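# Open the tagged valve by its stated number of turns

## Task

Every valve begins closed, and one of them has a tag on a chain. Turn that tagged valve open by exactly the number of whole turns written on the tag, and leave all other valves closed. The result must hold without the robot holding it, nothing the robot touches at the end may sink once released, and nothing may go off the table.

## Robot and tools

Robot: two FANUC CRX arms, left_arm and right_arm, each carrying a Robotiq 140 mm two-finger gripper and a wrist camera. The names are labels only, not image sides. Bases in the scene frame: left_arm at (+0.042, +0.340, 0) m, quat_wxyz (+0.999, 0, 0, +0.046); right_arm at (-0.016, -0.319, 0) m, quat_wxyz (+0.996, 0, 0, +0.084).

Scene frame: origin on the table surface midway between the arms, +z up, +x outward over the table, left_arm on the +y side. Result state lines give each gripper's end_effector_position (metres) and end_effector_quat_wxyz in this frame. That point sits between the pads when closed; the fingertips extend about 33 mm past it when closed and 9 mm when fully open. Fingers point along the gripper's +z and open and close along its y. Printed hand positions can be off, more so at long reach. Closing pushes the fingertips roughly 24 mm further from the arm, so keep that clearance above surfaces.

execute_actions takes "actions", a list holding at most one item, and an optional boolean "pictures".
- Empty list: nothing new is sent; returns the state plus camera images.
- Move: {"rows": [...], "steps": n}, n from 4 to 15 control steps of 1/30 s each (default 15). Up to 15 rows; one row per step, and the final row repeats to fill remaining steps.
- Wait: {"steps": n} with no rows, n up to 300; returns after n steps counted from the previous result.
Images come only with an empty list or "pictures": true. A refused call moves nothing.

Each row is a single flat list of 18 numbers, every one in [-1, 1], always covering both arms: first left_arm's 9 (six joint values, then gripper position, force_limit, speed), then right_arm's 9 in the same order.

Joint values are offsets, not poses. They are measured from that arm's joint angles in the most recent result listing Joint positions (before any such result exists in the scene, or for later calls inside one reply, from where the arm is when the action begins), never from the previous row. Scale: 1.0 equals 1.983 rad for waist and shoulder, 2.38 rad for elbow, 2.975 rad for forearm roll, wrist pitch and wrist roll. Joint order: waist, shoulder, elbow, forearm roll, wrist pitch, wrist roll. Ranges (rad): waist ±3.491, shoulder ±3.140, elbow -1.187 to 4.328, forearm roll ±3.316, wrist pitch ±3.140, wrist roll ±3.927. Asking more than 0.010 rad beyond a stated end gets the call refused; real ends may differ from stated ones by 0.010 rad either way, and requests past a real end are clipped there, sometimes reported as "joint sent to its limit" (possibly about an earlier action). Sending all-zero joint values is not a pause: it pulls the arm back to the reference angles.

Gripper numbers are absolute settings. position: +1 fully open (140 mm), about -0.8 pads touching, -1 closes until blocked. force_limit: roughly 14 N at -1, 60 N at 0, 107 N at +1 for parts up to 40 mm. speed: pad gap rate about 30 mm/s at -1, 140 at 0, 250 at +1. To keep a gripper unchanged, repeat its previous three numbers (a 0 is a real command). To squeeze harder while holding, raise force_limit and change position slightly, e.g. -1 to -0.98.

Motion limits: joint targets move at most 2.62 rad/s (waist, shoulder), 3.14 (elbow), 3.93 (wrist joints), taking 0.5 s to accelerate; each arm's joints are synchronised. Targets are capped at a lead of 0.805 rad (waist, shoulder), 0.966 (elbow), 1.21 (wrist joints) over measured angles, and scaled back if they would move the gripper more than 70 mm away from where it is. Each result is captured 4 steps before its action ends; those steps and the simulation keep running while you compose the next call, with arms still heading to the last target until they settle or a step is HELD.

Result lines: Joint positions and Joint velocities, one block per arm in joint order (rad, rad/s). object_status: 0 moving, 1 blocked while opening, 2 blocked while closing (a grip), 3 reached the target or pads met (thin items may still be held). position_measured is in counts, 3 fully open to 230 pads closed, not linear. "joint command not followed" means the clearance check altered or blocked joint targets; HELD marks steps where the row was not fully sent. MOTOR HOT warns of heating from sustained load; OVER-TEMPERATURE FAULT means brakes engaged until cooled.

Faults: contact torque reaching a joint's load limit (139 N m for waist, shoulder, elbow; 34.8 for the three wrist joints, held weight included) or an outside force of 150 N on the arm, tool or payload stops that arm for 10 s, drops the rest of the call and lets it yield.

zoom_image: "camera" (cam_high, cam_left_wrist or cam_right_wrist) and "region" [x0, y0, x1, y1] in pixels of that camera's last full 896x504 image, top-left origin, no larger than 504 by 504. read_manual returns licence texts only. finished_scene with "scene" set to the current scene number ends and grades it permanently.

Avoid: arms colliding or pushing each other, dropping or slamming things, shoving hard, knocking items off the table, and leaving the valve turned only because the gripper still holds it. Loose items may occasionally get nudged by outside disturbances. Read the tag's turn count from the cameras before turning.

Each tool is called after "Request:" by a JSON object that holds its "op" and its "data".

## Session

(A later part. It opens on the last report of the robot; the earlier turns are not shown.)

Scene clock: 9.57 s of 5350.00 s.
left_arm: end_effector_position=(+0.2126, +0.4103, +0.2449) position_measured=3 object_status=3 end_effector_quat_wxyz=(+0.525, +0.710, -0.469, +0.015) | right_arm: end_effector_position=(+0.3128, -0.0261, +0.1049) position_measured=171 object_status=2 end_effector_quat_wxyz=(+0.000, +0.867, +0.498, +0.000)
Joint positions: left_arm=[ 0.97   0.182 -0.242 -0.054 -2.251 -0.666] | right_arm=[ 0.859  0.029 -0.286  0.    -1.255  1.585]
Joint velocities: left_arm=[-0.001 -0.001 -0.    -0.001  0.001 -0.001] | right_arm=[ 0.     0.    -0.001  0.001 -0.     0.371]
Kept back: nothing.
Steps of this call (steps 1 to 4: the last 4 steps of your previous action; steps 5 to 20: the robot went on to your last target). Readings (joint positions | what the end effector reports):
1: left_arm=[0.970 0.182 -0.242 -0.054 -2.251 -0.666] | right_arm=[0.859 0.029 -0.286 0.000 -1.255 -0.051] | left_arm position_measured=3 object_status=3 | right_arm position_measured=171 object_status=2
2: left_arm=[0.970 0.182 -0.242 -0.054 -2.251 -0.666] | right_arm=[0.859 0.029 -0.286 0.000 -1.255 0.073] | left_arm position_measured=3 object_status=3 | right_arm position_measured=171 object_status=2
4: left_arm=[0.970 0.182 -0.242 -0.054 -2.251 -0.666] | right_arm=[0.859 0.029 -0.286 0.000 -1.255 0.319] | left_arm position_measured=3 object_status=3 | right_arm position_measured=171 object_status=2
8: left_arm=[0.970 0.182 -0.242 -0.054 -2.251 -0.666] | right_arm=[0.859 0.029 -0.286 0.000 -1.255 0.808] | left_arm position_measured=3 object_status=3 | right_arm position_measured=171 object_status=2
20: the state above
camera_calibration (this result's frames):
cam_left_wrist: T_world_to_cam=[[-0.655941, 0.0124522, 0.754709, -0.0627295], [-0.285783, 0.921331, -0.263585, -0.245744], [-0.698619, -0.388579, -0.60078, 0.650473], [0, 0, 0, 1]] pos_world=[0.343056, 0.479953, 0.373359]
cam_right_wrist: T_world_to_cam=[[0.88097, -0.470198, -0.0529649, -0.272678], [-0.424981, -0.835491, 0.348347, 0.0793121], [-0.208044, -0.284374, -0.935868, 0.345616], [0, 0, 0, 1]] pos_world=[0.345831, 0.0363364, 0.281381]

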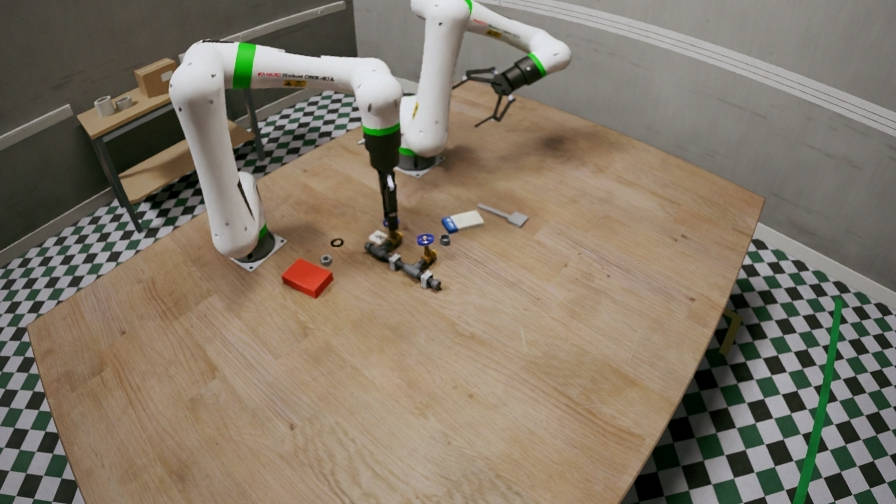

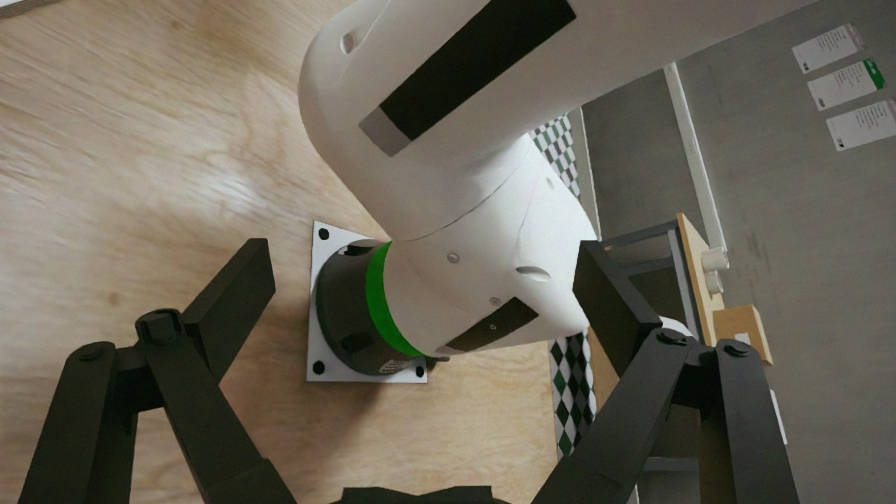

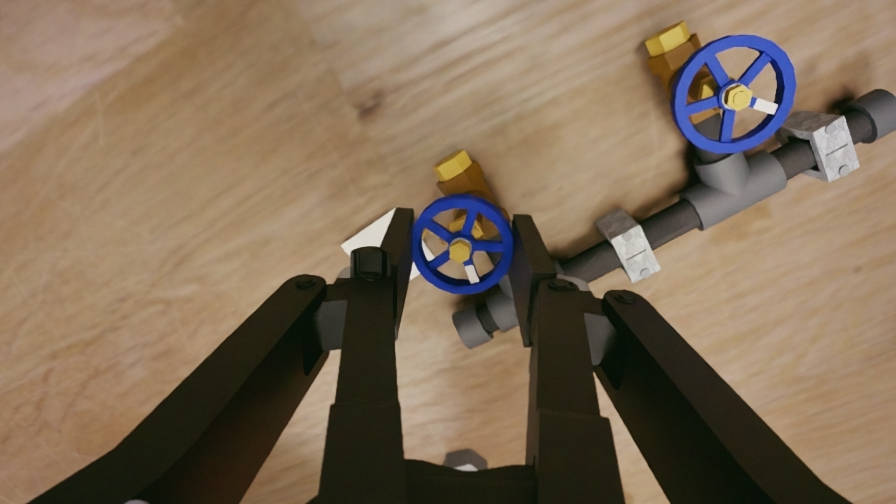

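Request:
{"op": "execute_actions", "data": {"actions": [{"rows":[[0,0,0,0,0,0,1,0,0,0,0,0,0,0,0.7714,-1,0.3,0.5]],"steps":15}]}}

Request:
{"op": "execute_actions", "data": {"actions": [{"steps":24}], "pictures": true}}

Scene clock: 10.87 s of 5350.00 s.
left_arm: end_effector_position=(+0.2126, +0.4103, +0.2449) position_measured=3 object_status=3 end_effector_quat_wxyz=(+0.525, +0.710, -0.469, +0.015) | right_arm: end_effector_position=(+0.3128, -0.0261, +0.1049) position_measured=171 object_status=2 end_effector_quat_wxyz=(+0.000, +0.742, +0.671, +0.000)
Joint positions: left_arm=[ 0.97   0.182 -0.242 -0.054 -2.251 -0.666] | right_arm=[ 0.859  0.029 -0.286  0.    -1.255  2.013]
Joint velocities: left_arm=[ 0.    -0.002  0.    -0.    -0.    -0.001] | right_arm=[ 0.001  0.     0.    -0.     0.001  2.506]
Steps of this call (steps 1 to 28: the robot went on to your last target; steps 29 to 39: the first 11 steps of this action). Readings (joint positions | what the end effector reports):
29: left_arm=[0.970 0.182 -0.242 -0.054 -2.251 -0.666] | right_arm=[0.859 0.029 -0.286 0.000 -1.255 1.595] | left_arm position_measured=3 object_status=3 | right_arm position_measured=171 object_status=2
30: left_arm=[0.970 0.182 -0.242 -0.054 -2.251 -0.666] | right_arm=[0.859 0.029 -0.286 0.000 -1.255 1.599] | left_arm position_measured=3 object_status=3 | right_arm position_measured=171 object_status=2
32: left_arm=[0.970 0.182 -0.242 -0.054 -2.251 -0.666] | right_arm=[0.859 0.029 -0.286 0.000 -1.255 1.630] | left_arm position_measured=3 object_status=3 | right_arm position_measured=171 object_status=2
36: left_arm=[0.970 0.182 -0.242 -0.054 -2.251 -0.666] | right_arm=[0.859 0.029 -0.286 0.000 -1.255 1.797] | left_arm position_measured=3 object_status=3 | right_arm position_measured=171 object_status=2
39: the state above

Scene clock: 11.67 s of 5350.00 s.
left_arm: end_effector_position=(+0.2126, +0.4103, +0.2449) position_measured=3 object_status=3 end_effector_quat_wxyz=(+0.525, +0.710, -0.469, +0.015) | right_arm: end_effector_position=(+0.3128, -0.0261, +0.1049) position_measured=171 object_status=2 end_effector_quat_wxyz=(+0.000, -0.097, +0.995, -0.000)
Joint positions: left_arm=[ 0.97   0.182 -0.242 -0.054 -2.251 -0.666] | right_arm=[ 0.859  0.029 -0.286  0.    -1.255  3.88 ]
Joint velocities: left_arm=[-0.002  0.    -0.    -0.002  0.    -0.001] | right_arm=[-0.     0.    -0.    -0.     0.002  0.005]
Kept back: nothing.
Steps of this call (steps 1 to 4: the last 4 steps of your previous action; steps 5 to 24: the robot went on to your last target). Readings (joint positions | what the end effector reports):
1: left_arm=[0.970 0.182 -0.242 -0.054 -2.251 -0.666] | right_arm=[0.859 0.029 -0.286 0.000 -1.255 2.103] | left_arm position_measured=3 object_status=3 | right_arm position_measured=171 object_status=2
2: left_arm=[0.970 0.182 -0.242 -0.054 -2.251 -0.666] | right_arm=[0.859 0.029 -0.286 0.000 -1.255 2.201] | left_arm position_measured=3 object_status=3 | right_arm position_measured=171 object_status=2
4: left_arm=[0.970 0.182 -0.242 -0.054 -2.251 -0.666] | right_arm=[0.859 0.029 -0.286 0.000 -1.255 2.424] | left_arm position_measured=3 object_status=3 | right_arm position_measured=171 object_status=2
8: left_arm=[0.970 0.182 -0.242 -0.054 -2.251 -0.666] | right_arm=[0.859 0.029 -0.286 0.000 -1.255 2.918] | left_arm position_measured=3 object_status=3 | right_arm position_measured=171 object_status=2
24: the state above
camera_calibration (this result's frames):
cam_left_wrist: T_world_to_cam=[[-0.655941, 0.0124521, 0.754709, -0.0627296], [-0.285784, 0.921331, -0.263584, -0.245744], [-0.69862, -0.388579, -0.60078, 0.650473], [0, 0, 0, 1]] pos_world=[0.343056, 0.479953, 0.373359]
cam_right_wrist: T_world_to_cam=[[-0.231253, 0.971445, -0.0530751, 0.112847], [0.907413, 0.235043, 0.348363, -0.30954], [0.35089, 0.0323991, -0.935856, 0.179043], [0, 0, 0, 1]] pos_world=[0.244152, -0.0426704, 0.28138]

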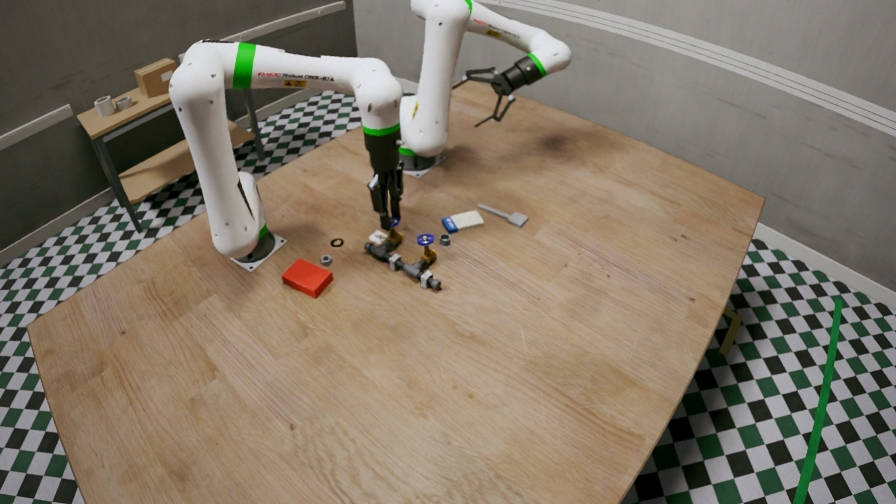

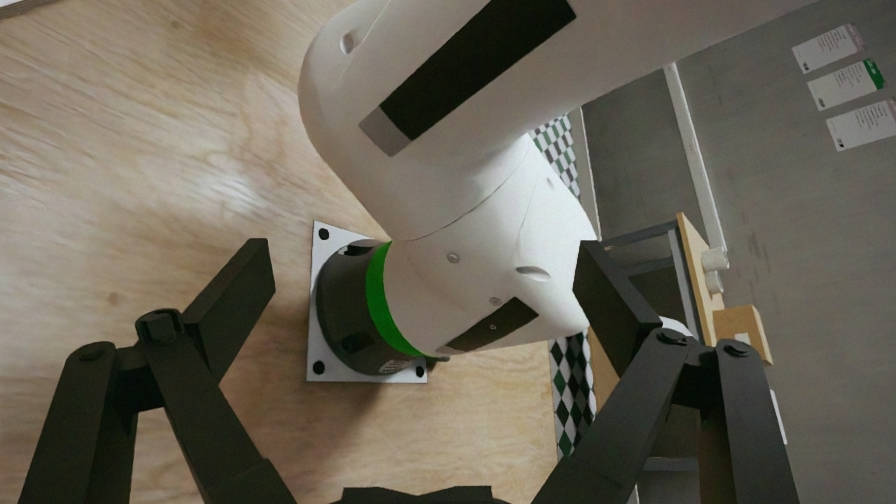

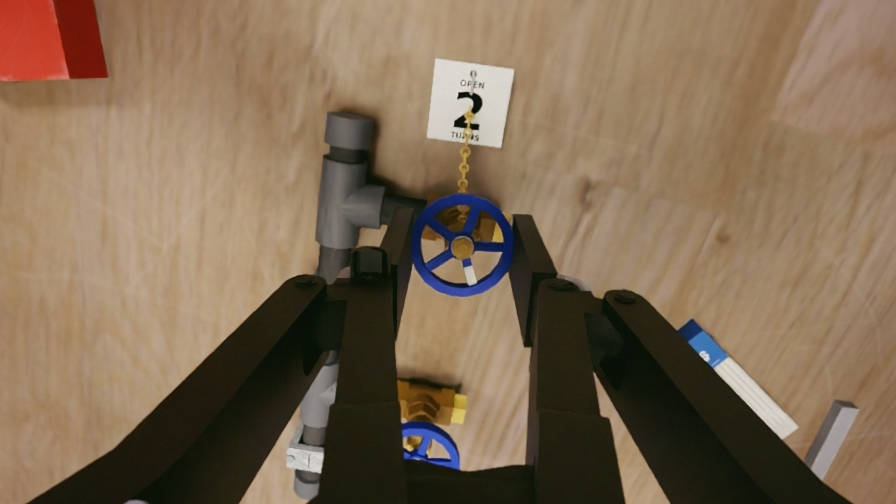

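Request:
{"op": "execute_actions", "data": {"actions": [{"rows":[[0,0,0,0,0,0,1,0,0,0,0,0,0,0,0,0.1,1,0.8],[0,0,0,0,0,0,1,0,0,0,0,0,0,0,0,0.1,1,0.8],[0,0,0,0,0,0,1,0,0,0,0,0,0,0,0,0.1,1,0.8],[0,0,0,0,0,0,1,0,0,0,0,0,0,0,0,0.1,1,0.8],[0,0,0,0,0,0,1,0,0,0,0,0,0,0,0,0.1,1,0.8],[0,0,0,0,0,0,1,0,0,0,0,0,0,0,-1,0.1,1,0.8]],"steps":15}]}}

Request:
{"op": "execute_actions", "data": {"actions": [{"rows":[[0,0,0,0,0,0,1,0,0,0,0,0,0,0,-1,0.1,1,0.8]],"steps":15}]}}

Request:
{"op": "execute_actions", "data": {"actions": [{"rows":[[0,0,0,0,0,0,1,0,0,0,0,0,0,0,-1,0.1,1,0.8]],"steps":15}]}}

Scene clock: 12.47 s of 5350.00 s.
left_arm: end_effector_position=(+0.2126, +0.4103, +0.2449) position_measured=3 object_status=3 end_effector_quat_wxyz=(+0.525, +0.710, -0.469, +0.015) | right_arm: end_effector_position=(+0.3128, -0.0261, +0.1049) position_measured=117 object_status=0 end_effector_quat_wxyz=(+0.000, -0.047, +0.999, -0.000)
Joint positions: left_arm=[ 0.97   0.182 -0.242 -0.054 -2.251 -0.666] | right_arm=[ 0.859  0.029 -0.286  0.    -1.255  3.78 ]
Joint velocities: left_arm=[ 0.002 -0.    -0.     0.001  0.    -0.002] | right_arm=[ 0.001  0.    -0.     0.     0.    -1.223]
From where the robot then was, a joint's target lay farther than a number of 1.0 reaches, so one or more steps of this call were cut to that.
Steps of this call (steps 1 to 13: the robot went on to your last target; steps 14 to 24: the first 11 steps of this action). Readings (joint positions | what the end effector reports):
14: left_arm=[0.970 0.182 -0.242 -0.054 -2.251 -0.666] | right_arm=[0.859 0.029 -0.286 0.000 -1.255 3.880] | left_arm position_measured=3 object_status=3 | right_arm position_measured=171 object_status=0
15: left_arm=[0.970 0.182 -0.242 -0.054 -2.251 -0.666] | right_arm=[0.859 0.029 -0.286 0.000 -1.255 3.880] | left_arm position_measured=3 object_status=3 | right_arm position_measured=171 object_status=0
17: left_arm=[0.970 0.182 -0.242 -0.054 -2.251 -0.666] | right_arm=[0.859 0.029 -0.286 0.000 -1.255 3.880] | left_arm position_measured=3 object_status=3 | right_arm position_measured=149 object_status=0
21: left_arm=[0.970 0.182 -0.242 -0.054 -2.251 -0.666] | right_arm=[0.859 0.029 -0.286 0.000 -1.255 3.866] | left_arm position_measured=3 object_status=3 | right_arm position_measured=117 object_status=0
24: the state above

Scene clock: 12.97 s of 5350.00 s.
left_arm: end_effector_position=(+0.2126, +0.4103, +0.2449) position_measured=3 object_status=3 end_effector_quat_wxyz=(+0.525, +0.710, -0.469, +0.015) | right_arm: end_effector_position=(+0.3128, -0.0261, +0.1049) position_measured=117 object_status=3 end_effector_quat_wxyz=(+0.000, +0.634, +0.773, -0.000)
Joint positions: left_arm=[ 0.97   0.182 -0.242 -0.054 -2.251 -0.666] | right_arm=[ 0.859  0.029 -0.286  0.    -1.255  2.31 ]
Joint velocities: left_arm=[-0.001 -0.    -0.     0.    -0.    -0.002] | right_arm=[-0.     0.     0.     0.001 -0.    -3.644]
Steps of this call (steps 1 to 4: the last 4 steps of your previous action; steps 5 to 15: the first 11 steps of this action, its rows measured from where the robot was after step 4). Readings (joint positions | what the end effector reports):
4: left_arm=[0.970 0.182 -0.242 -0.054 -2.251 -0.666] | right_arm=[0.859 0.029 -0.286 0.000 -1.255 3.543] | left_arm position_measured=3 object_status=3 | right_arm position_measured=117 object_status=3
5: left_arm=[0.970 0.182 -0.242 -0.054 -2.251 -0.666] | right_arm=[0.859 0.029 -0.286 0.000 -1.255 3.462] | left_arm position_measured=3 object_status=3 | right_arm position_measured=117 object_status=3
6: left_arm=[0.970 0.182 -0.242 -0.054 -2.251 -0.666] | right_arm=[0.859 0.029 -0.286 0.000 -1.255 3.373] | left_arm position_measured=3 object_status=3 | right_arm position_measured=117 object_status=3
8: left_arm=[0.970 0.182 -0.242 -0.054 -2.251 -0.666] | right_arm=[0.859 0.029 -0.286 0.000 -1.255 3.167] | left_arm position_measured=3 object_status=3 | right_arm position_measured=117 object_status=3
12: left_arm=[0.970 0.182 -0.242 -0.054 -2.251 -0.666] | right_arm=[0.859 0.029 -0.286 0.000 -1.255 2.680] | left_arm position_measured=3 object_status=3 | right_arm position_measured=117 object_status=3
15: the state above

Scene clock: 13.47 s of 5350.00 s.
left_arm: end_effector_position=(+0.2126, +0.4103, +0.2449) position_measured=3 object_status=3 end_effector_quat_wxyz=(+0.525, +0.710, -0.469, +0.015) | right_arm: end_effector_position=(+0.3128, -0.0261, +0.1049) position_measured=117 object_status=3 end_effector_quat_wxyz=(+0.000, +0.999, -0.042, +0.000)
Joint positions: left_arm=[ 0.97   0.182 -0.242 -0.054 -2.251 -0.666] | right_arm=[ 0.859  0.029 -0.286  0.    -1.255  0.46 ]
Joint velocities: left_arm=[-0.001 -0.     0.     0.    -0.    -0.001] | right_arm=[-0.    -0.     0.001 -0.     0.001 -3.644]
Steps of this call (steps 1 to 4: the last 4 steps of your previous action; steps 5 to 15: the first 11 steps of this action, its rows measured from where the robot was after step 4). Readings (joint positions | what the end effector reports):
4: left_arm=[0.970 0.182 -0.242 -0.054 -2.251 -0.666] | right_arm=[0.859 0.029 -0.286 0.000 -1.255 1.817] | left_arm position_measured=3 object_status=3 | right_arm position_measured=117 object_status=3
5: left_arm=[0.970 0.182 -0.242 -0.054 -2.251 -0.666] | right_arm=[0.859 0.029 -0.286 0.000 -1.255 1.693] | left_arm position_measured=3 object_status=3 | right_arm position_measured=117 object_status=3
6: left_arm=[0.970 0.182 -0.242 -0.054 -2.251 -0.666] | right_arm=[0.859 0.029 -0.286 0.000 -1.255 1.570] | left_arm position_measured=3 object_status=3 | right_arm position_measured=117 object_status=3
8: left_arm=[0.970 0.182 -0.242 -0.054 -2.251 -0.666] | right_arm=[0.859 0.029 -0.286 0.000 -1.255 1.323] | left_arm position_measured=3 object_status=3 | right_arm position_measured=117 object_status=3
12: left_arm=[0.970 0.182 -0.242 -0.054 -2.251 -0.666] | right_arm=[0.859 0.029 -0.286 0.000 -1.255 0.830] | left_arm position_measured=3 object_status=3 | right_arm position_measured=117 object_status=3
15: the state above

Request:
{"op": "execute_actions", "data": {"actions": [{"rows":[[0,0,0,0,0,0,1,0,0,0,0,0,0,0,-1,0.1,1,0.8]],"steps":15}]}}

Request:
{"op": "execute_actions", "data": {"actions": [{"rows":[[0,0,0,0,0,0,1,0,0,0,0,0,0,0,-0.7,0.1,1,0.8]],"steps":15}]}}

Request:
{"op": "execute_actions", "data": {"actions": [{"steps":5}], "pictures": true}}

Scene clock: 13.97 s of 5350.00 s.
left_arm: end_effector_position=(+0.2126, +0.4103, +0.2449) position_measured=3 object_status=3 end_effector_quat_wxyz=(+0.525, +0.710, -0.469, +0.015) | right_arm: end_effector_position=(+0.3128, -0.0261, +0.1049) position_measured=117 object_status=3 end_effector_quat_wxyz=(+0.000, -0.568, +0.823, -0.000)
Joint positions: left_arm=[ 0.97   0.182 -0.242 -0.054 -2.251 -0.666] | right_arm=[ 0.859  0.029 -0.286  0.    -1.255 -1.391]
Joint velocities: left_arm=[ 0.002  0.001  0.     0.    -0.     0.   ] | right_arm=[-0.001  0.001 -0.001  0.001 -0.001 -3.644]
Steps of this call (steps 1 to 4: the last 4 steps of your previous action; steps 5 to 15: the first 11 steps of this action). Readings (joint positions | what the end effector reports):
5: left_arm=[0.970 0.182 -0.242 -0.054 -2.251 -0.666] | right_arm=[0.859 0.029 -0.286 0.000 -1.255 -0.157] | left_arm position_measured=3 object_status=3 | right_arm position_measured=117 object_status=3
6: left_arm=[0.970 0.182 -0.242 -0.054 -2.251 -0.666] | right_arm=[0.859 0.029 -0.286 0.000 -1.255 -0.281] | left_arm position_measured=3 object_status=3 | right_arm position_measured=117 object_status=3
8: left_arm=[0.970 0.182 -0.242 -0.054 -2.251 -0.666] | right_arm=[0.859 0.029 -0.286 0.000 -1.255 -0.527] | left_arm position_measured=3 object_status=3 | right_arm position_measured=117 object_status=3
12: left_arm=[0.970 0.182 -0.242 -0.054 -2.251 -0.666] | right_arm=[0.859 0.029 -0.286 0.000 -1.255 -1.021] | left_arm position_measured=3 object_status=3 | right_arm position_measured=117 object_status=3
15: the state above

Scene clock: 14.10 s of 5350.00 s.
left_arm: end_effector_position=(+0.2126, +0.4103, +0.2449) position_measured=3 object_status=3 end_effector_quat_wxyz=(+0.525, +0.710, -0.469, +0.015) | right_arm: end_effector_position=(+0.3128, -0.0261, +0.1049) position_measured=117 object_status=3 end_effector_quat_wxyz=(+0.000, -0.359, +0.933, -0.000)
Joint positions: left_arm=[ 0.97   0.182 -0.242 -0.054 -2.251 -0.666] | right_arm=[ 0.859  0.029 -0.286  0.    -1.255 -1.864]
Joint velocities: left_arm=[-0.002  0.    -0.     0.     0.     0.001] | right_arm=[ 0.     0.     0.     0.     0.003 -3.128]
Kept back: nothing.
This action was not played: measured from where the robot was after step 4, row 1 of 1 would take right_arm/dright/J6 (the wrist roll) more than 0.010 radians past the lower end of its range (-3.927 radians). The steps listed below ran before it. Send another action.
Steps of this call (steps 1 to 4: the last 4 steps of your previous action). Readings (joint positions | what the end effector reports):
1: left_arm=[0.970 0.182 -0.242 -0.054 -2.251 -0.666] | right_arm=[0.859 0.029 -0.286 0.000 -1.255 -1.514] | left_arm position_measured=3 object_status=3 | right_arm position_measured=117 object_status=3
2: left_arm=[0.970 0.182 -0.242 -0.054 -2.251 -0.666] | right_arm=[0.859 0.029 -0.286 0.000 -1.255 -1.636] | left_arm position_measured=3 object_status=3 | right_arm position_measured=117 object_status=3
4: the state above

Scene clock: 14.27 s of 5350.00 s.
left_arm: end_effector_position=(+0.2126, +0.4103, +0.2449) position_measured=3 object_status=3 end_effector_quat_wxyz=(+0.525, +0.710, -0.469, +0.015) | right_arm: end_effector_position=(+0.3128, -0.0261, +0.1049) position_measured=117 object_status=3 end_effector_quat_wxyz=(+0.000, -0.155, +0.988, -0.000)
Joint positions: left_arm=[ 0.97   0.182 -0.242 -0.054 -2.251 -0.666] | right_arm=[ 0.859  0.029 -0.286  0.    -1.255 -2.287]
Joint velocities: left_arm=[-0.001 -0.002  0.     0.001  0.    -0.001] | right_arm=[ 0.001  0.     0.     0.001 -0.    -1.848]
Kept back: nothing.
Steps of this call (steps 1 to 5: nothing new was sent). Readings (joint positions | what the end effector reports):
1: left_arm=[0.970 0.182 -0.242 -0.054 -2.251 -0.666] | right_arm=[0.859 0.029 -0.286 0.000 -1.255 -1.966] | left_arm position_measured=3 object_status=3 | right_arm position_measured=117 object_status=3
2: left_arm=[0.970 0.182 -0.242 -0.054 -2.251 -0.666] | right_arm=[0.859 0.029 -0.286 0.000 -1.255 -2.060] | left_arm position_measured=3 object_status=3 | right_arm position_measured=117 object_status=3
4: left_arm=[0.970 0.182 -0.242 -0.054 -2.251 -0.666] | right_arm=[0.859 0.029 -0.286 0.000 -1.255 -2.220] | left_arm position_measured=3 object_status=3 | right_arm position_measured=117 object_status=3
5: the state above
camera_calibration (this result's frames):
cam_right_wrist: T_world_to_cam=[[-0.341959, 0.938215, -0.0530686, 0.146602], [0.874173, 0.338322, 0.348367, -0.296457], [0.344797, 0.072736, -0.935855, 0.182004], [0, 0, 0, 1]] pos_world=[0.246533, -0.050485, 0.281385]

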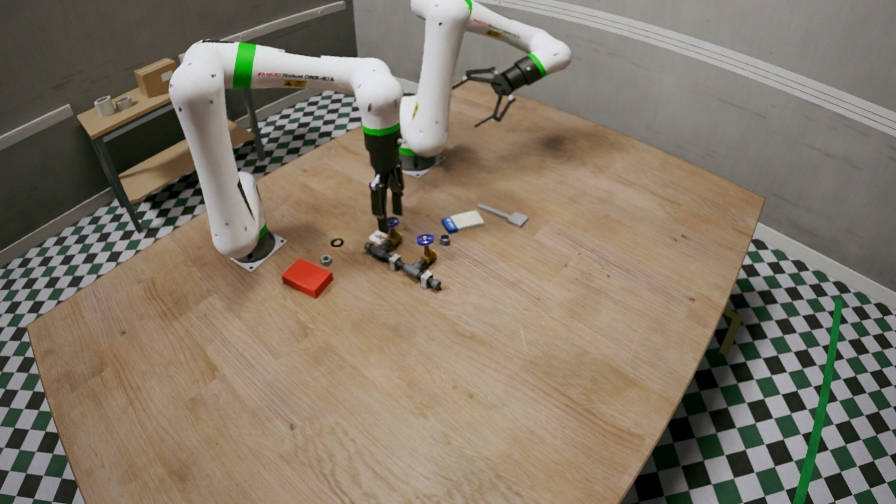

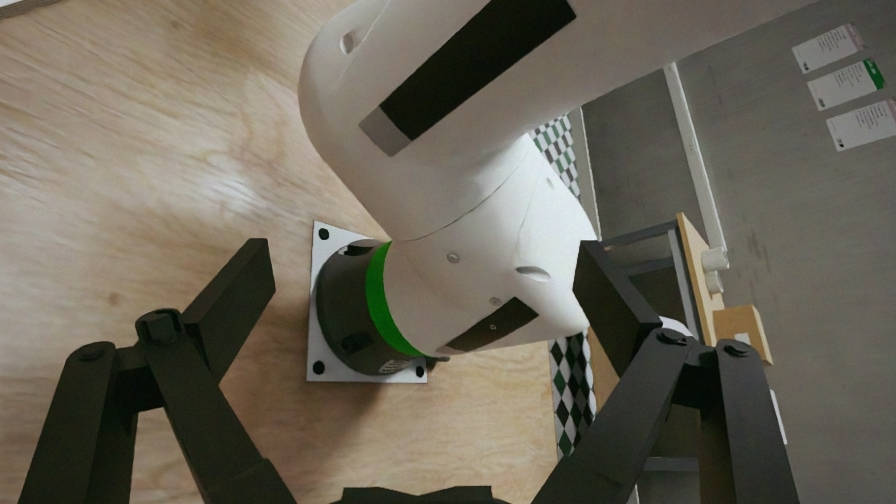

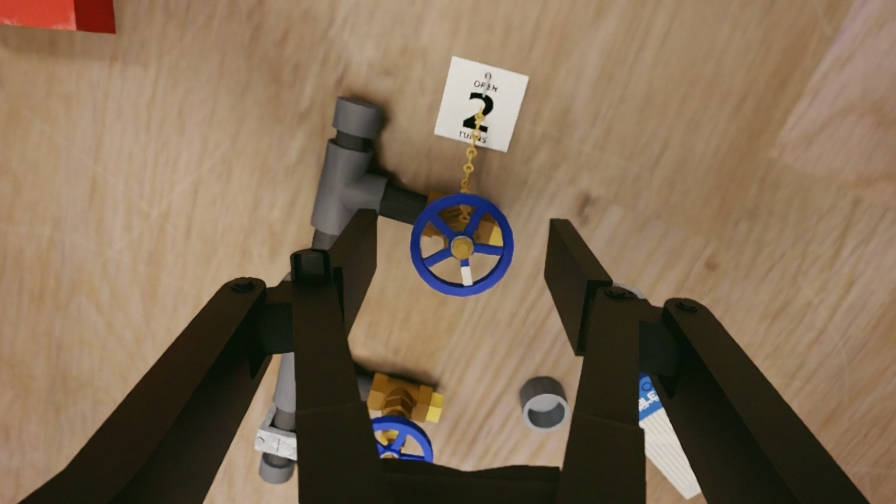

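Request:
{"op": "execute_actions", "data": {"actions": [{"rows":[[0,0,0,0,0,0,1,0,0,0,0,0,0,0,-0.307,0.1,1,0.8],[0,0,0,0,0,0,1,0,0,0,0,0,0,0,-0.307,0.1,1,0.8],[0,0,0,0,0,0,1,0,0,0,0,0,0,0,-0.307,0.1,1,0.8],[0,0,0,0,0,0,1,0,0,0,0,0,0,0,-0.307,0.1,1,0.8],[0,0,0,0,0,0,1,0,0,0,0,0,0,0,-0.307,0.1,1,0.8],[0,0,0,0,0,0,1,0,0,0,0,0,0,0,-0.307,0.1,1,0.8],[0,0,0,0,0,0,1,0,0,0,0,0,0,0,-0.307,0.1,1,0.8],[0,0,0,0,0,0,1,0,0,0,0,0,0,0,-0.307,0.1,1,0.8],[0,0,0,0,0,0,1,0,0,0,0,0,0,0,-0.307,0.1,1,0.8],[0,0,0,0,0,0,1,0,0,0,0,0,0,0,-0.307,0.1,1,0.8],[0,0,0,0,0,0,1,0,0,0,0,0,0,0,-0.307,0.1,1,0.8],[0,0,0,0,0,0,1,0,0,0,0,0,0,0,-0.307,0.1,1,0.8],[0,0,0,0,0,0,1,0,0,0,0,0,0,0,-0.307,-1,1,0.5]],"steps":15}]}}

Request:
{"op": "execute_actions", "data": {"actions": [{"steps":10}], "pictures": true}}

Scene clock: 15.13 s of 5350.00 s.
left_arm: end_effector_position=(+0.2126, +0.4103, +0.2449) position_measured=3 object_status=3 end_effector_quat_wxyz=(+0.525, +0.710, -0.469, +0.015) | right_arm: end_effector_position=(+0.3128, -0.0261, +0.1049) position_measured=117 object_status=3 end_effector_quat_wxyz=(+0.000, +0.162, +0.987, -0.000)
Joint positions: left_arm=[ 0.97   0.182 -0.242 -0.054 -2.251 -0.666] | right_arm=[ 0.859  0.029 -0.286  0.    -1.255 -2.924]
Joint velocities: left_arm=[ 0.     0.001  0.    -0.001  0.     0.001] | right_arm=[-0.    -0.001  0.001 -0.002  0.    -2.025]
Steps of this call (steps 1 to 15: nothing new was sent; steps 16 to 26: the first 11 steps of this action). Readings (joint positions | what the end effector reports):
16: left_arm=[0.970 0.182 -0.242 -0.054 -2.251 -0.666] | right_arm=[0.859 0.029 -0.286 0.000 -1.255 -2.515] | left_arm position_measured=3 object_status=3 | right_arm position_measured=117 object_status=3
17: left_arm=[0.970 0.182 -0.242 -0.054 -2.251 -0.666] | right_arm=[0.859 0.029 -0.286 0.000 -1.255 -2.519] | left_arm position_measured=3 object_status=3 | right_arm position_measured=117 object_status=3
19: left_arm=[0.970 0.182 -0.242 -0.054 -2.251 -0.666] | right_arm=[0.859 0.029 -0.286 0.000 -1.255 -2.550] | left_arm position_measured=3 object_status=3 | right_arm position_measured=117 object_status=3
23: left_arm=[0.970 0.182 -0.242 -0.054 -2.251 -0.666] | right_arm=[0.859 0.029 -0.286 0.000 -1.255 -2.717] | left_arm position_measured=3 object_status=3 | right_arm position_measured=117 object_status=3
26: the state above

Scene clock: 15.47 s of 5350.00 s.
left_arm: end_effector_position=(+0.2126, +0.4103, +0.2449) position_measured=3 object_status=3 end_effector_quat_wxyz=(+0.525, +0.710, -0.469, +0.015) | right_arm: end_effector_position=(+0.3128, -0.0261, +0.1050) position_measured=174 object_status=0 end_effector_quat_wxyz=(+0.000, +0.297, +0.955, -0.000)
Joint positions: left_arm=[ 0.97   0.182 -0.242 -0.054 -2.251 -0.666] | right_arm=[ 0.859  0.029 -0.286  0.    -1.256 -3.201]
Joint velocities: left_arm=[-0.001 -0.001  0.     0.001  0.001  0.   ] | right_arm=[ 0.001 -0.     0.     0.    -0.001 -0.002]
Kept back: nothing.
Steps of this call (steps 1 to 4: the last 4 steps of your previous action; steps 5 to 10: the robot went on to your last target). Readings (joint positions | what the end effector reports):
1: left_arm=[0.970 0.182 -0.242 -0.054 -2.251 -0.666] | right_arm=[0.859 0.029 -0.286 0.000 -1.255 -2.989] | left_arm position_measured=3 object_status=3 | right_arm position_measured=117 object_status=3
2: left_arm=[0.970 0.182 -0.242 -0.054 -2.251 -0.666] | right_arm=[0.859 0.029 -0.286 0.000 -1.255 -3.045] | left_arm position_measured=3 object_status=3 | right_arm position_measured=117 object_status=0
4: left_arm=[0.970 0.182 -0.242 -0.054 -2.251 -0.666] | right_arm=[0.859 0.029 -0.286 0.000 -1.255 -3.132] | left_arm position_measured=3 object_status=3 | right_arm position_measured=130 object_status=0
8: left_arm=[0.970 0.182 -0.242 -0.054 -2.251 -0.666] | right_arm=[0.859 0.029 -0.286 0.000 -1.256 -3.200] | left_arm position_measured=3 object_status=3 | right_arm position_measured=172 object_status=0
10: the state above
camera_calibration (this result's frames):
cam_left_wrist: T_world_to_cam=[[-0.655941, 0.0124523, 0.754709, -0.0627295], [-0.285784, 0.921331, -0.263585, -0.245744], [-0.698619, -0.38858, -0.60078, 0.650473], [0, 0, 0, 1]] pos_world=[0.343056, 0.479953, 0.373359]
cam_right_wrist: T_world_to_cam=[[0.533592, 0.844069, -0.0531626, -0.129649], [0.802063, -0.485094, 0.348395, -0.295413], [0.268281, -0.22854, -0.935839, 0.198167], [0, 0, 0, 1]] pos_world=[0.252956, 0.0114189, 0.28148]

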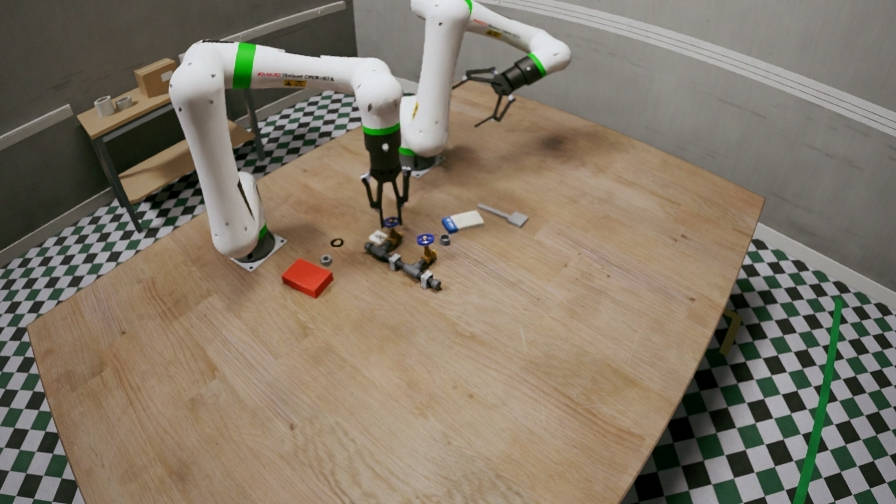

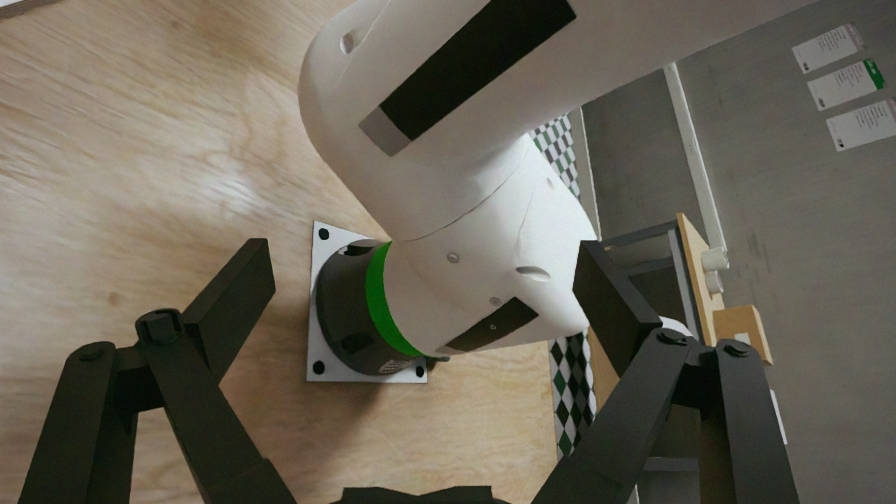

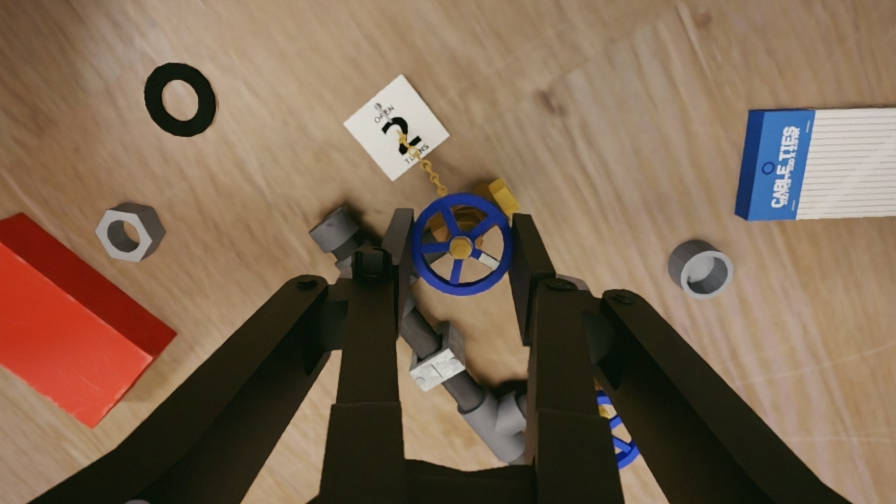

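Request:
{"op": "execute_actions", "data": {"actions": [{"rows":[[0,0,0,0,0,0,1,0,0,0,0,0,0,0,1,-1,1,0.5]],"steps":15}]}}

Request:
{"op": "execute_actions", "data": {"actions": [{"rows":[[0,0,0,0,0,0,1,0,0,0,0,0,0,0,1,-1,1,0.5]],"steps":15}]}}

Request:
{"op": "execute_actions", "data": {"actions": [{"rows":[[0,0,0,0,0,0,1,0,0,0,0,0,0,0,1,-1,1,0.5]],"steps":15}]}}

Request:
{"op": "execute_actions", "data": {"actions": [{"steps":1}]}}

Scene clock: 16.07 s of 5350.00 s.
left_arm: end_effector_position=(+0.2126, +0.4103, +0.2449) position_measured=3 object_status=3 end_effector_quat_wxyz=(+0.525, +0.710, -0.469, +0.015) | right_arm: end_effector_position=(+0.3128, -0.0261, +0.1048) position_measured=174 object_status=2 end_effector_quat_wxyz=(-0.000, +0.092, +0.996, -0.000)
Joint positions: left_arm=[ 0.97   0.182 -0.242 -0.054 -2.251 -0.666] | right_arm=[ 0.859  0.03  -0.286  0.    -1.255 -2.783]
Joint velocities: left_arm=[-0.     0.    -0.    -0.    -0.     0.001] | right_arm=[ 0.     0.001 -0.002  0.     0.001  2.506]
From where the robot then was, a joint's target lay farther than a number of 1.0 reaches, so one or more steps of this call were cut to that.
Steps of this call (steps 1 to 7: the robot went on to your last target; steps 8 to 18: the first 11 steps of this action). Readings (joint positions | what the end effector reports):
8: left_arm=[0.970 0.182 -0.242 -0.054 -2.251 -0.666] | right_arm=[0.859 0.029 -0.286 0.000 -1.255 -3.201] | left_arm position_measured=3 object_status=3 | right_arm position_measured=174 object_status=2
9: left_arm=[0.970 0.182 -0.242 -0.054 -2.251 -0.666] | right_arm=[0.859 0.029 -0.286 0.000 -1.255 -3.198] | left_arm position_measured=3 object_status=3 | right_arm position_measured=174 object_status=2
11: left_arm=[0.970 0.182 -0.242 -0.054 -2.251 -0.666] | right_arm=[0.859 0.029 -0.286 0.000 -1.255 -3.167] | left_arm position_measured=3 object_status=3 | right_arm position_measured=174 object_status=2
15: left_arm=[0.970 0.182 -0.242 -0.054 -2.251 -0.666] | right_arm=[0.859 0.030 -0.286 0.000 -1.255 -3.000] | left_arm position_measured=3 object_status=3 | right_arm position_measured=174 object_status=2
18: the state above

Scene clock: 16.57 s of 5350.00 s.
left_arm: end_effector_position=(+0.2126, +0.4103, +0.2449) position_measured=3 object_status=3 end_effector_quat_wxyz=(+0.525, +0.710, -0.469, +0.015) | right_arm: end_effector_position=(+0.3128, -0.0261, +0.1049) position_measured=174 object_status=2 end_effector_quat_wxyz=(-0.000, -0.712, +0.702, -0.000)
Joint positions: left_arm=[ 0.97   0.182 -0.242 -0.054 -2.251 -0.666] | right_arm=[ 0.859  0.029 -0.286  0.    -1.255 -1.014]
Joint velocities: left_arm=[-0.001 -0.    -0.    -0.002  0.    -0.001] | right_arm=[-0.     0.    -0.     0.     0.     3.645]
Steps of this call (steps 1 to 4: the last 4 steps of your previous action; steps 5 to 15: the first 11 steps of this action, its rows measured from where the robot was after step 4). Readings (joint positions | what the end effector reports):
4: left_arm=[0.970 0.182 -0.242 -0.054 -2.251 -0.666] | right_arm=[0.859 0.030 -0.286 0.000 -1.255 -2.372] | left_arm position_measured=3 object_status=3 | right_arm position_measured=174 object_status=2
5: left_arm=[0.970 0.182 -0.242 -0.054 -2.251 -0.666] | right_arm=[0.859 0.030 -0.286 0.000 -1.255 -2.249] | left_arm position_measured=3 object_status=3 | right_arm position_measured=174 object_status=2
6: left_arm=[0.970 0.182 -0.242 -0.054 -2.251 -0.666] | right_arm=[0.859 0.030 -0.286 0.000 -1.255 -2.125] | left_arm position_measured=3 object_status=3 | right_arm position_measured=174 object_status=2
8: left_arm=[0.970 0.182 -0.242 -0.054 -2.251 -0.666] | right_arm=[0.859 0.029 -0.286 0.000 -1.255 -1.878] | left_arm position_measured=3 object_status=3 | right_arm position_measured=174 object_status=2
12: left_arm=[0.970 0.182 -0.242 -0.054 -2.251 -0.666] | right_arm=[0.859 0.029 -0.286 0.000 -1.255 -1.384] | left_arm position_measured=3 object_status=3 | right_arm position_measured=174 object_status=2
15: the state above

Scene clock: 17.07 s of 5350.00 s.
left_arm: end_effector_position=(+0.2126, +0.4103, +0.2449) position_measured=3 object_status=3 end_effector_quat_wxyz=(+0.525, +0.710, -0.469, +0.015) | right_arm: end_effector_position=(+0.3128, -0.0261, +0.1048) position_measured=174 object_status=2 end_effector_quat_wxyz=(+0.000, +0.989, +0.146, -0.000)
Joint positions: left_arm=[ 0.97   0.182 -0.242 -0.054 -2.251 -0.666] | right_arm=[ 0.859  0.03  -0.286  0.    -1.255  0.836]
Joint velocities: left_arm=[ 0.001 -0.     0.     0.001  0.    -0.002] | right_arm=[-0.    -0.     0.     0.001  0.001  3.645]
Steps of this call (steps 1 to 4: the last 4 steps of your previous action; steps 5 to 15: the first 11 steps of this action, its rows measured from where the robot was after step 4). Readings (joint positions | what the end effector reports):
4: left_arm=[0.970 0.182 -0.242 -0.054 -2.251 -0.666] | right_arm=[0.859 0.029 -0.286 0.000 -1.255 -0.521] | left_arm position_measured=3 object_status=3 | right_arm position_measured=174 object_status=2
5: left_arm=[0.970 0.182 -0.242 -0.054 -2.251 -0.666] | right_arm=[0.859 0.029 -0.286 0.000 -1.255 -0.397] | left_arm position_measured=3 object_status=3 | right_arm position_measured=174 object_status=2
6: left_arm=[0.970 0.182 -0.242 -0.054 -2.251 -0.666] | right_arm=[0.859 0.029 -0.286 0.000 -1.255 -0.274] | left_arm position_measured=3 object_status=3 | right_arm position_measured=174 object_status=2
8: left_arm=[0.970 0.182 -0.242 -0.054 -2.251 -0.666] | right_arm=[0.859 0.030 -0.286 0.000 -1.255 -0.027] | left_arm position_measured=3 object_status=3 | right_arm position_measured=174 object_status=2
12: left_arm=[0.970 0.182 -0.242 -0.054 -2.251 -0.666] | right_arm=[0.859 0.030 -0.286 0.000 -1.255 0.466] | left_arm position_measured=3 object_status=3 | right_arm position_measured=174 object_status=2
15: the state above

Scene clock: 17.20 s of 5350.00 s.
left_arm: end_effector_position=(+0.2126, +0.4103, +0.2449) position_measured=3 object_status=3 end_effector_quat_wxyz=(+0.525, +0.710, -0.469, +0.015) | right_arm: end_effector_position=(+0.3128, -0.0261, +0.1048) position_measured=174 object_status=2 end_effector_quat_wxyz=(+0.000, +0.924, +0.383, -0.000)
Joint positions: left_arm=[ 0.97   0.182 -0.242 -0.054 -2.251 -0.666] | right_arm=[ 0.859  0.03  -0.286  0.    -1.255  1.33 ]
Joint velocities: left_arm=[-0.     0.     0.     0.     0.    -0.001] | right_arm=[ 0.001 -0.002  0.     0.     0.     3.645]
Kept back: nothing.
Steps of this call (steps 1 to 4: the last 4 steps of your previous action). Readings (joint positions | what the end effector reports):
1: left_arm=[0.970 0.182 -0.242 -0.054 -2.251 -0.666] | right_arm=[0.859 0.030 -0.286 0.000 -1.255 0.960] | left_arm position_measured=3 object_status=3 | right_arm position_measured=174 object_status=2
2: left_arm=[0.970 0.182 -0.242 -0.054 -2.251 -0.666] | right_arm=[0.859 0.030 -0.286 0.000 -1.255 1.083] | left_arm position_measured=3 object_status=3 | right_arm position_measured=174 object_status=2
4: the state above

Target 3.41: (3.41−1.33)/2.975 = 0.699.

Request:
{"op": "execute_actions", "data": {"actions": [{"rows":[[0,0,0,0,0,0,1,0,0,0,0,0,0,0,0.699,-1,1,0.5]],"steps":15}]}}

Request:
{"op": "execute_actions", "data": {"actions": [{"steps":10}], "pictures": true}}

Scene clock: 17.63 s of 5350.00 s.
left_arm: end_effector_position=(+0.2126, +0.4103, +0.2449) position_measured=3 object_status=3 end_effector_quat_wxyz=(+0.525, +0.710, -0.469, +0.015) | right_arm: end_effector_position=(+0.3128, -0.0261, +0.1049) position_measured=174 object_status=2 end_effector_quat_wxyz=(+0.000, +0.395, +0.918, -0.000)
Joint positions: left_arm=[ 0.97   0.182 -0.242 -0.054 -2.251 -0.666] | right_arm=[ 0.859  0.029 -0.286  0.    -1.255  2.872]
Joint velocities: left_arm=[ 0.    -0.     0.    -0.002  0.    -0.   ] | right_arm=[-0.     0.001 -0.001 -0.001 -0.002  2.846]
Steps of this call (steps 1 to 2: the robot went on to your last target; steps 3 to 13: the first 11 steps of this action). Readings (joint positions | what the end effector reports):
3: left_arm=[0.970 0.182 -0.242 -0.054 -2.251 -0.666] | right_arm=[0.859 0.029 -0.286 0.000 -1.255 1.693] | left_arm position_measured=3 object_status=3 | right_arm position_measured=174 object_status=2
4: left_arm=[0.970 0.182 -0.242 -0.054 -2.251 -0.666] | right_arm=[0.859 0.029 -0.286 0.000 -1.255 1.808] | left_arm position_measured=3 object_status=3 | right_arm position_measured=174 object_status=2
6: left_arm=[0.970 0.182 -0.242 -0.054 -2.251 -0.666] | right_arm=[0.859 0.029 -0.286 0.000 -1.255 2.052] | left_arm position_measured=3 object_status=3 | right_arm position_measured=174 object_status=2
10: left_arm=[0.970 0.182 -0.242 -0.054 -2.251 -0.666] | right_arm=[0.859 0.029 -0.286 0.000 -1.255 2.544] | left_arm position_measured=3 object_status=3 | right_arm position_measured=174 object_status=2
13: the state above

Scene clock: 17.97 s of 5350.00 s.
left_arm: end_effector_position=(+0.2126, +0.4103, +0.2449) position_measured=3 object_status=3 end_effector_quat_wxyz=(+0.525, +0.710, -0.469, +0.015) | right_arm: end_effector_position=(+0.3128, -0.0261, +0.1048) position_measured=174 object_status=2 end_effector_quat_wxyz=(-0.000, +0.140, +0.990, -0.000)
Joint positions: left_arm=[ 0.97   0.182 -0.242 -0.054 -2.251 -0.666] | right_arm=[ 0.859  0.03  -0.286  0.    -1.255  3.403]
Joint velocities: left_arm=[-0.001 -0.001  0.    -0.001  0.    -0.   ] | right_arm=[ 0.    -0.     0.     0.001 -0.     0.284]
Kept back: nothing.
Steps of this call (steps 1 to 4: the last 4 steps of your previous action; steps 5 to 10: the robot went on to your last target). Readings (joint positions | what the end effector reports):
1: left_arm=[0.970 0.182 -0.242 -0.054 -2.251 -0.666] | right_arm=[0.859 0.029 -0.286 0.000 -1.255 2.964] | left_arm position_measured=3 object_status=3 | right_arm position_measured=174 object_status=2
2: left_arm=[0.970 0.182 -0.242 -0.054 -2.251 -0.666] | right_arm=[0.859 0.029 -0.286 0.000 -1.255 3.048] | left_arm position_measured=3 object_status=3 | right_arm position_measured=174 object_status=2
4: left_arm=[0.970 0.182 -0.242 -0.054 -2.251 -0.666] | right_arm=[0.859 0.029 -0.286 0.000 -1.255 3.189] | left_arm position_measured=3 object_status=3 | right_arm position_measured=174 object_status=2
8: left_arm=[0.970 0.182 -0.242 -0.054 -2.251 -0.666] | right_arm=[0.859 0.030 -0.286 0.000 -1.255 3.367] | left_arm position_measured=3 object_status=3 | right_arm position_measured=174 object_status=2
10: the state above
camera_calibration (this result's frames):
cam_left_wrist: T_world_to_cam=[[-0.655941, 0.0124523, 0.754709, -0.0627295], [-0.285784, 0.921331, -0.263585, -0.245744], [-0.698619, -0.38858, -0.60078, 0.650473], [0, 0, 0, 1]] pos_world=[0.343056, 0.479953, 0.373359]
cam_right_wrist: T_world_to_cam=[[0.240439, 0.969199, -0.0533075, -0.034683], [0.9141, -0.207613, 0.348308, -0.32314], [0.326513, -0.132475, -0.935863, 0.182321], [0, 0, 0, 1]] pos_world=[0.244191, -0.0093201, 0.281331]

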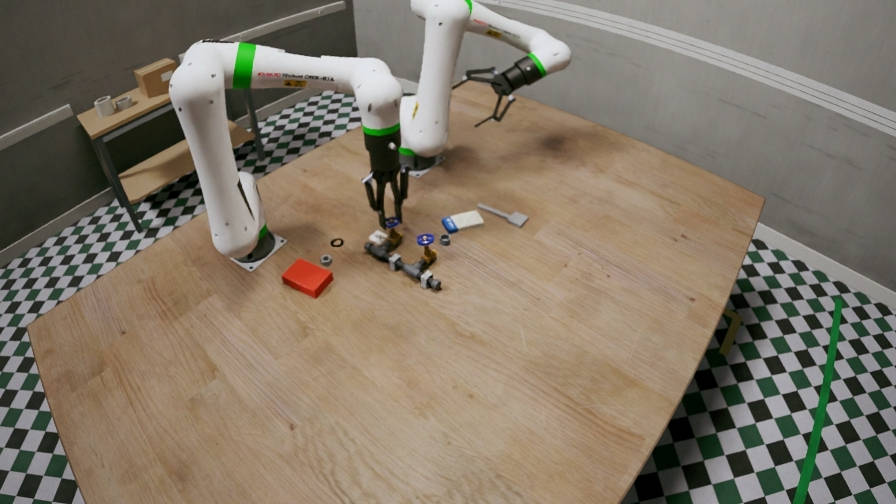

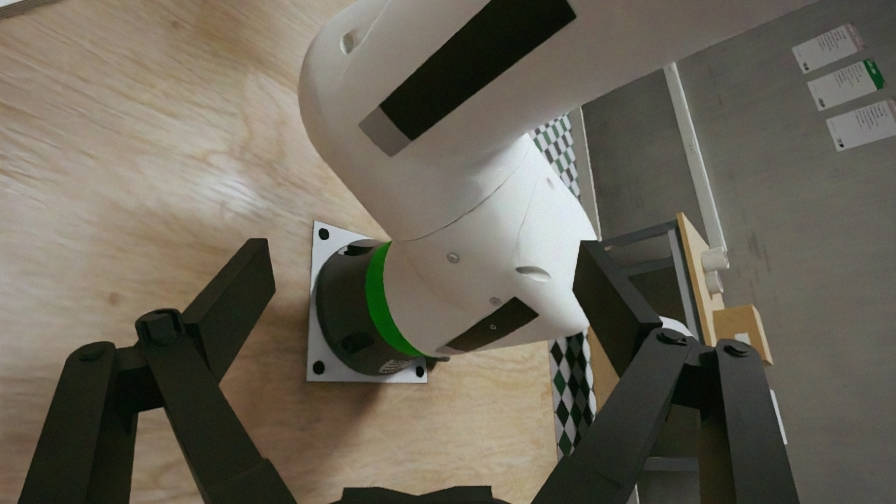

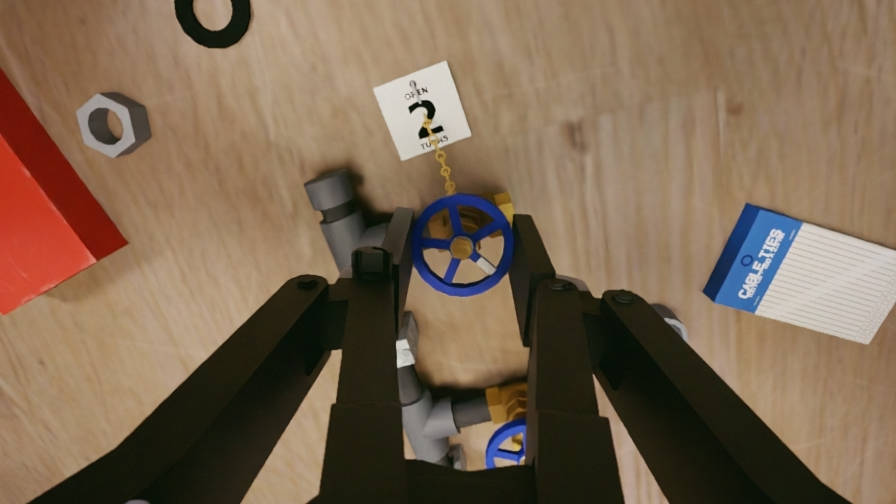

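Request:
{"op": "zoom_image", "data": {"camera": "cam_right_wrist", "region": [390, 180, 540, 310]}}

Region (390, 180, 540, 310) of cam_right_wrist's 896x504 image, scaled by 3.360, with more detail than that image has; it fills the top 437 rows of this view, and the rest is white.

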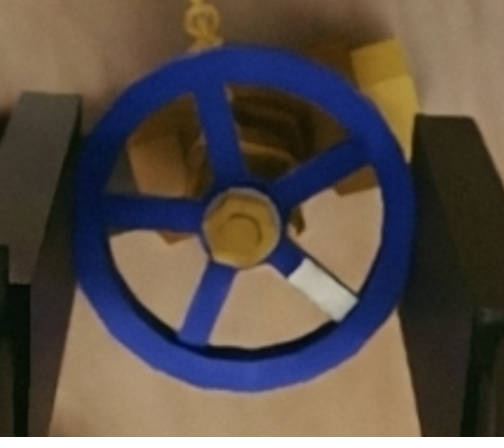

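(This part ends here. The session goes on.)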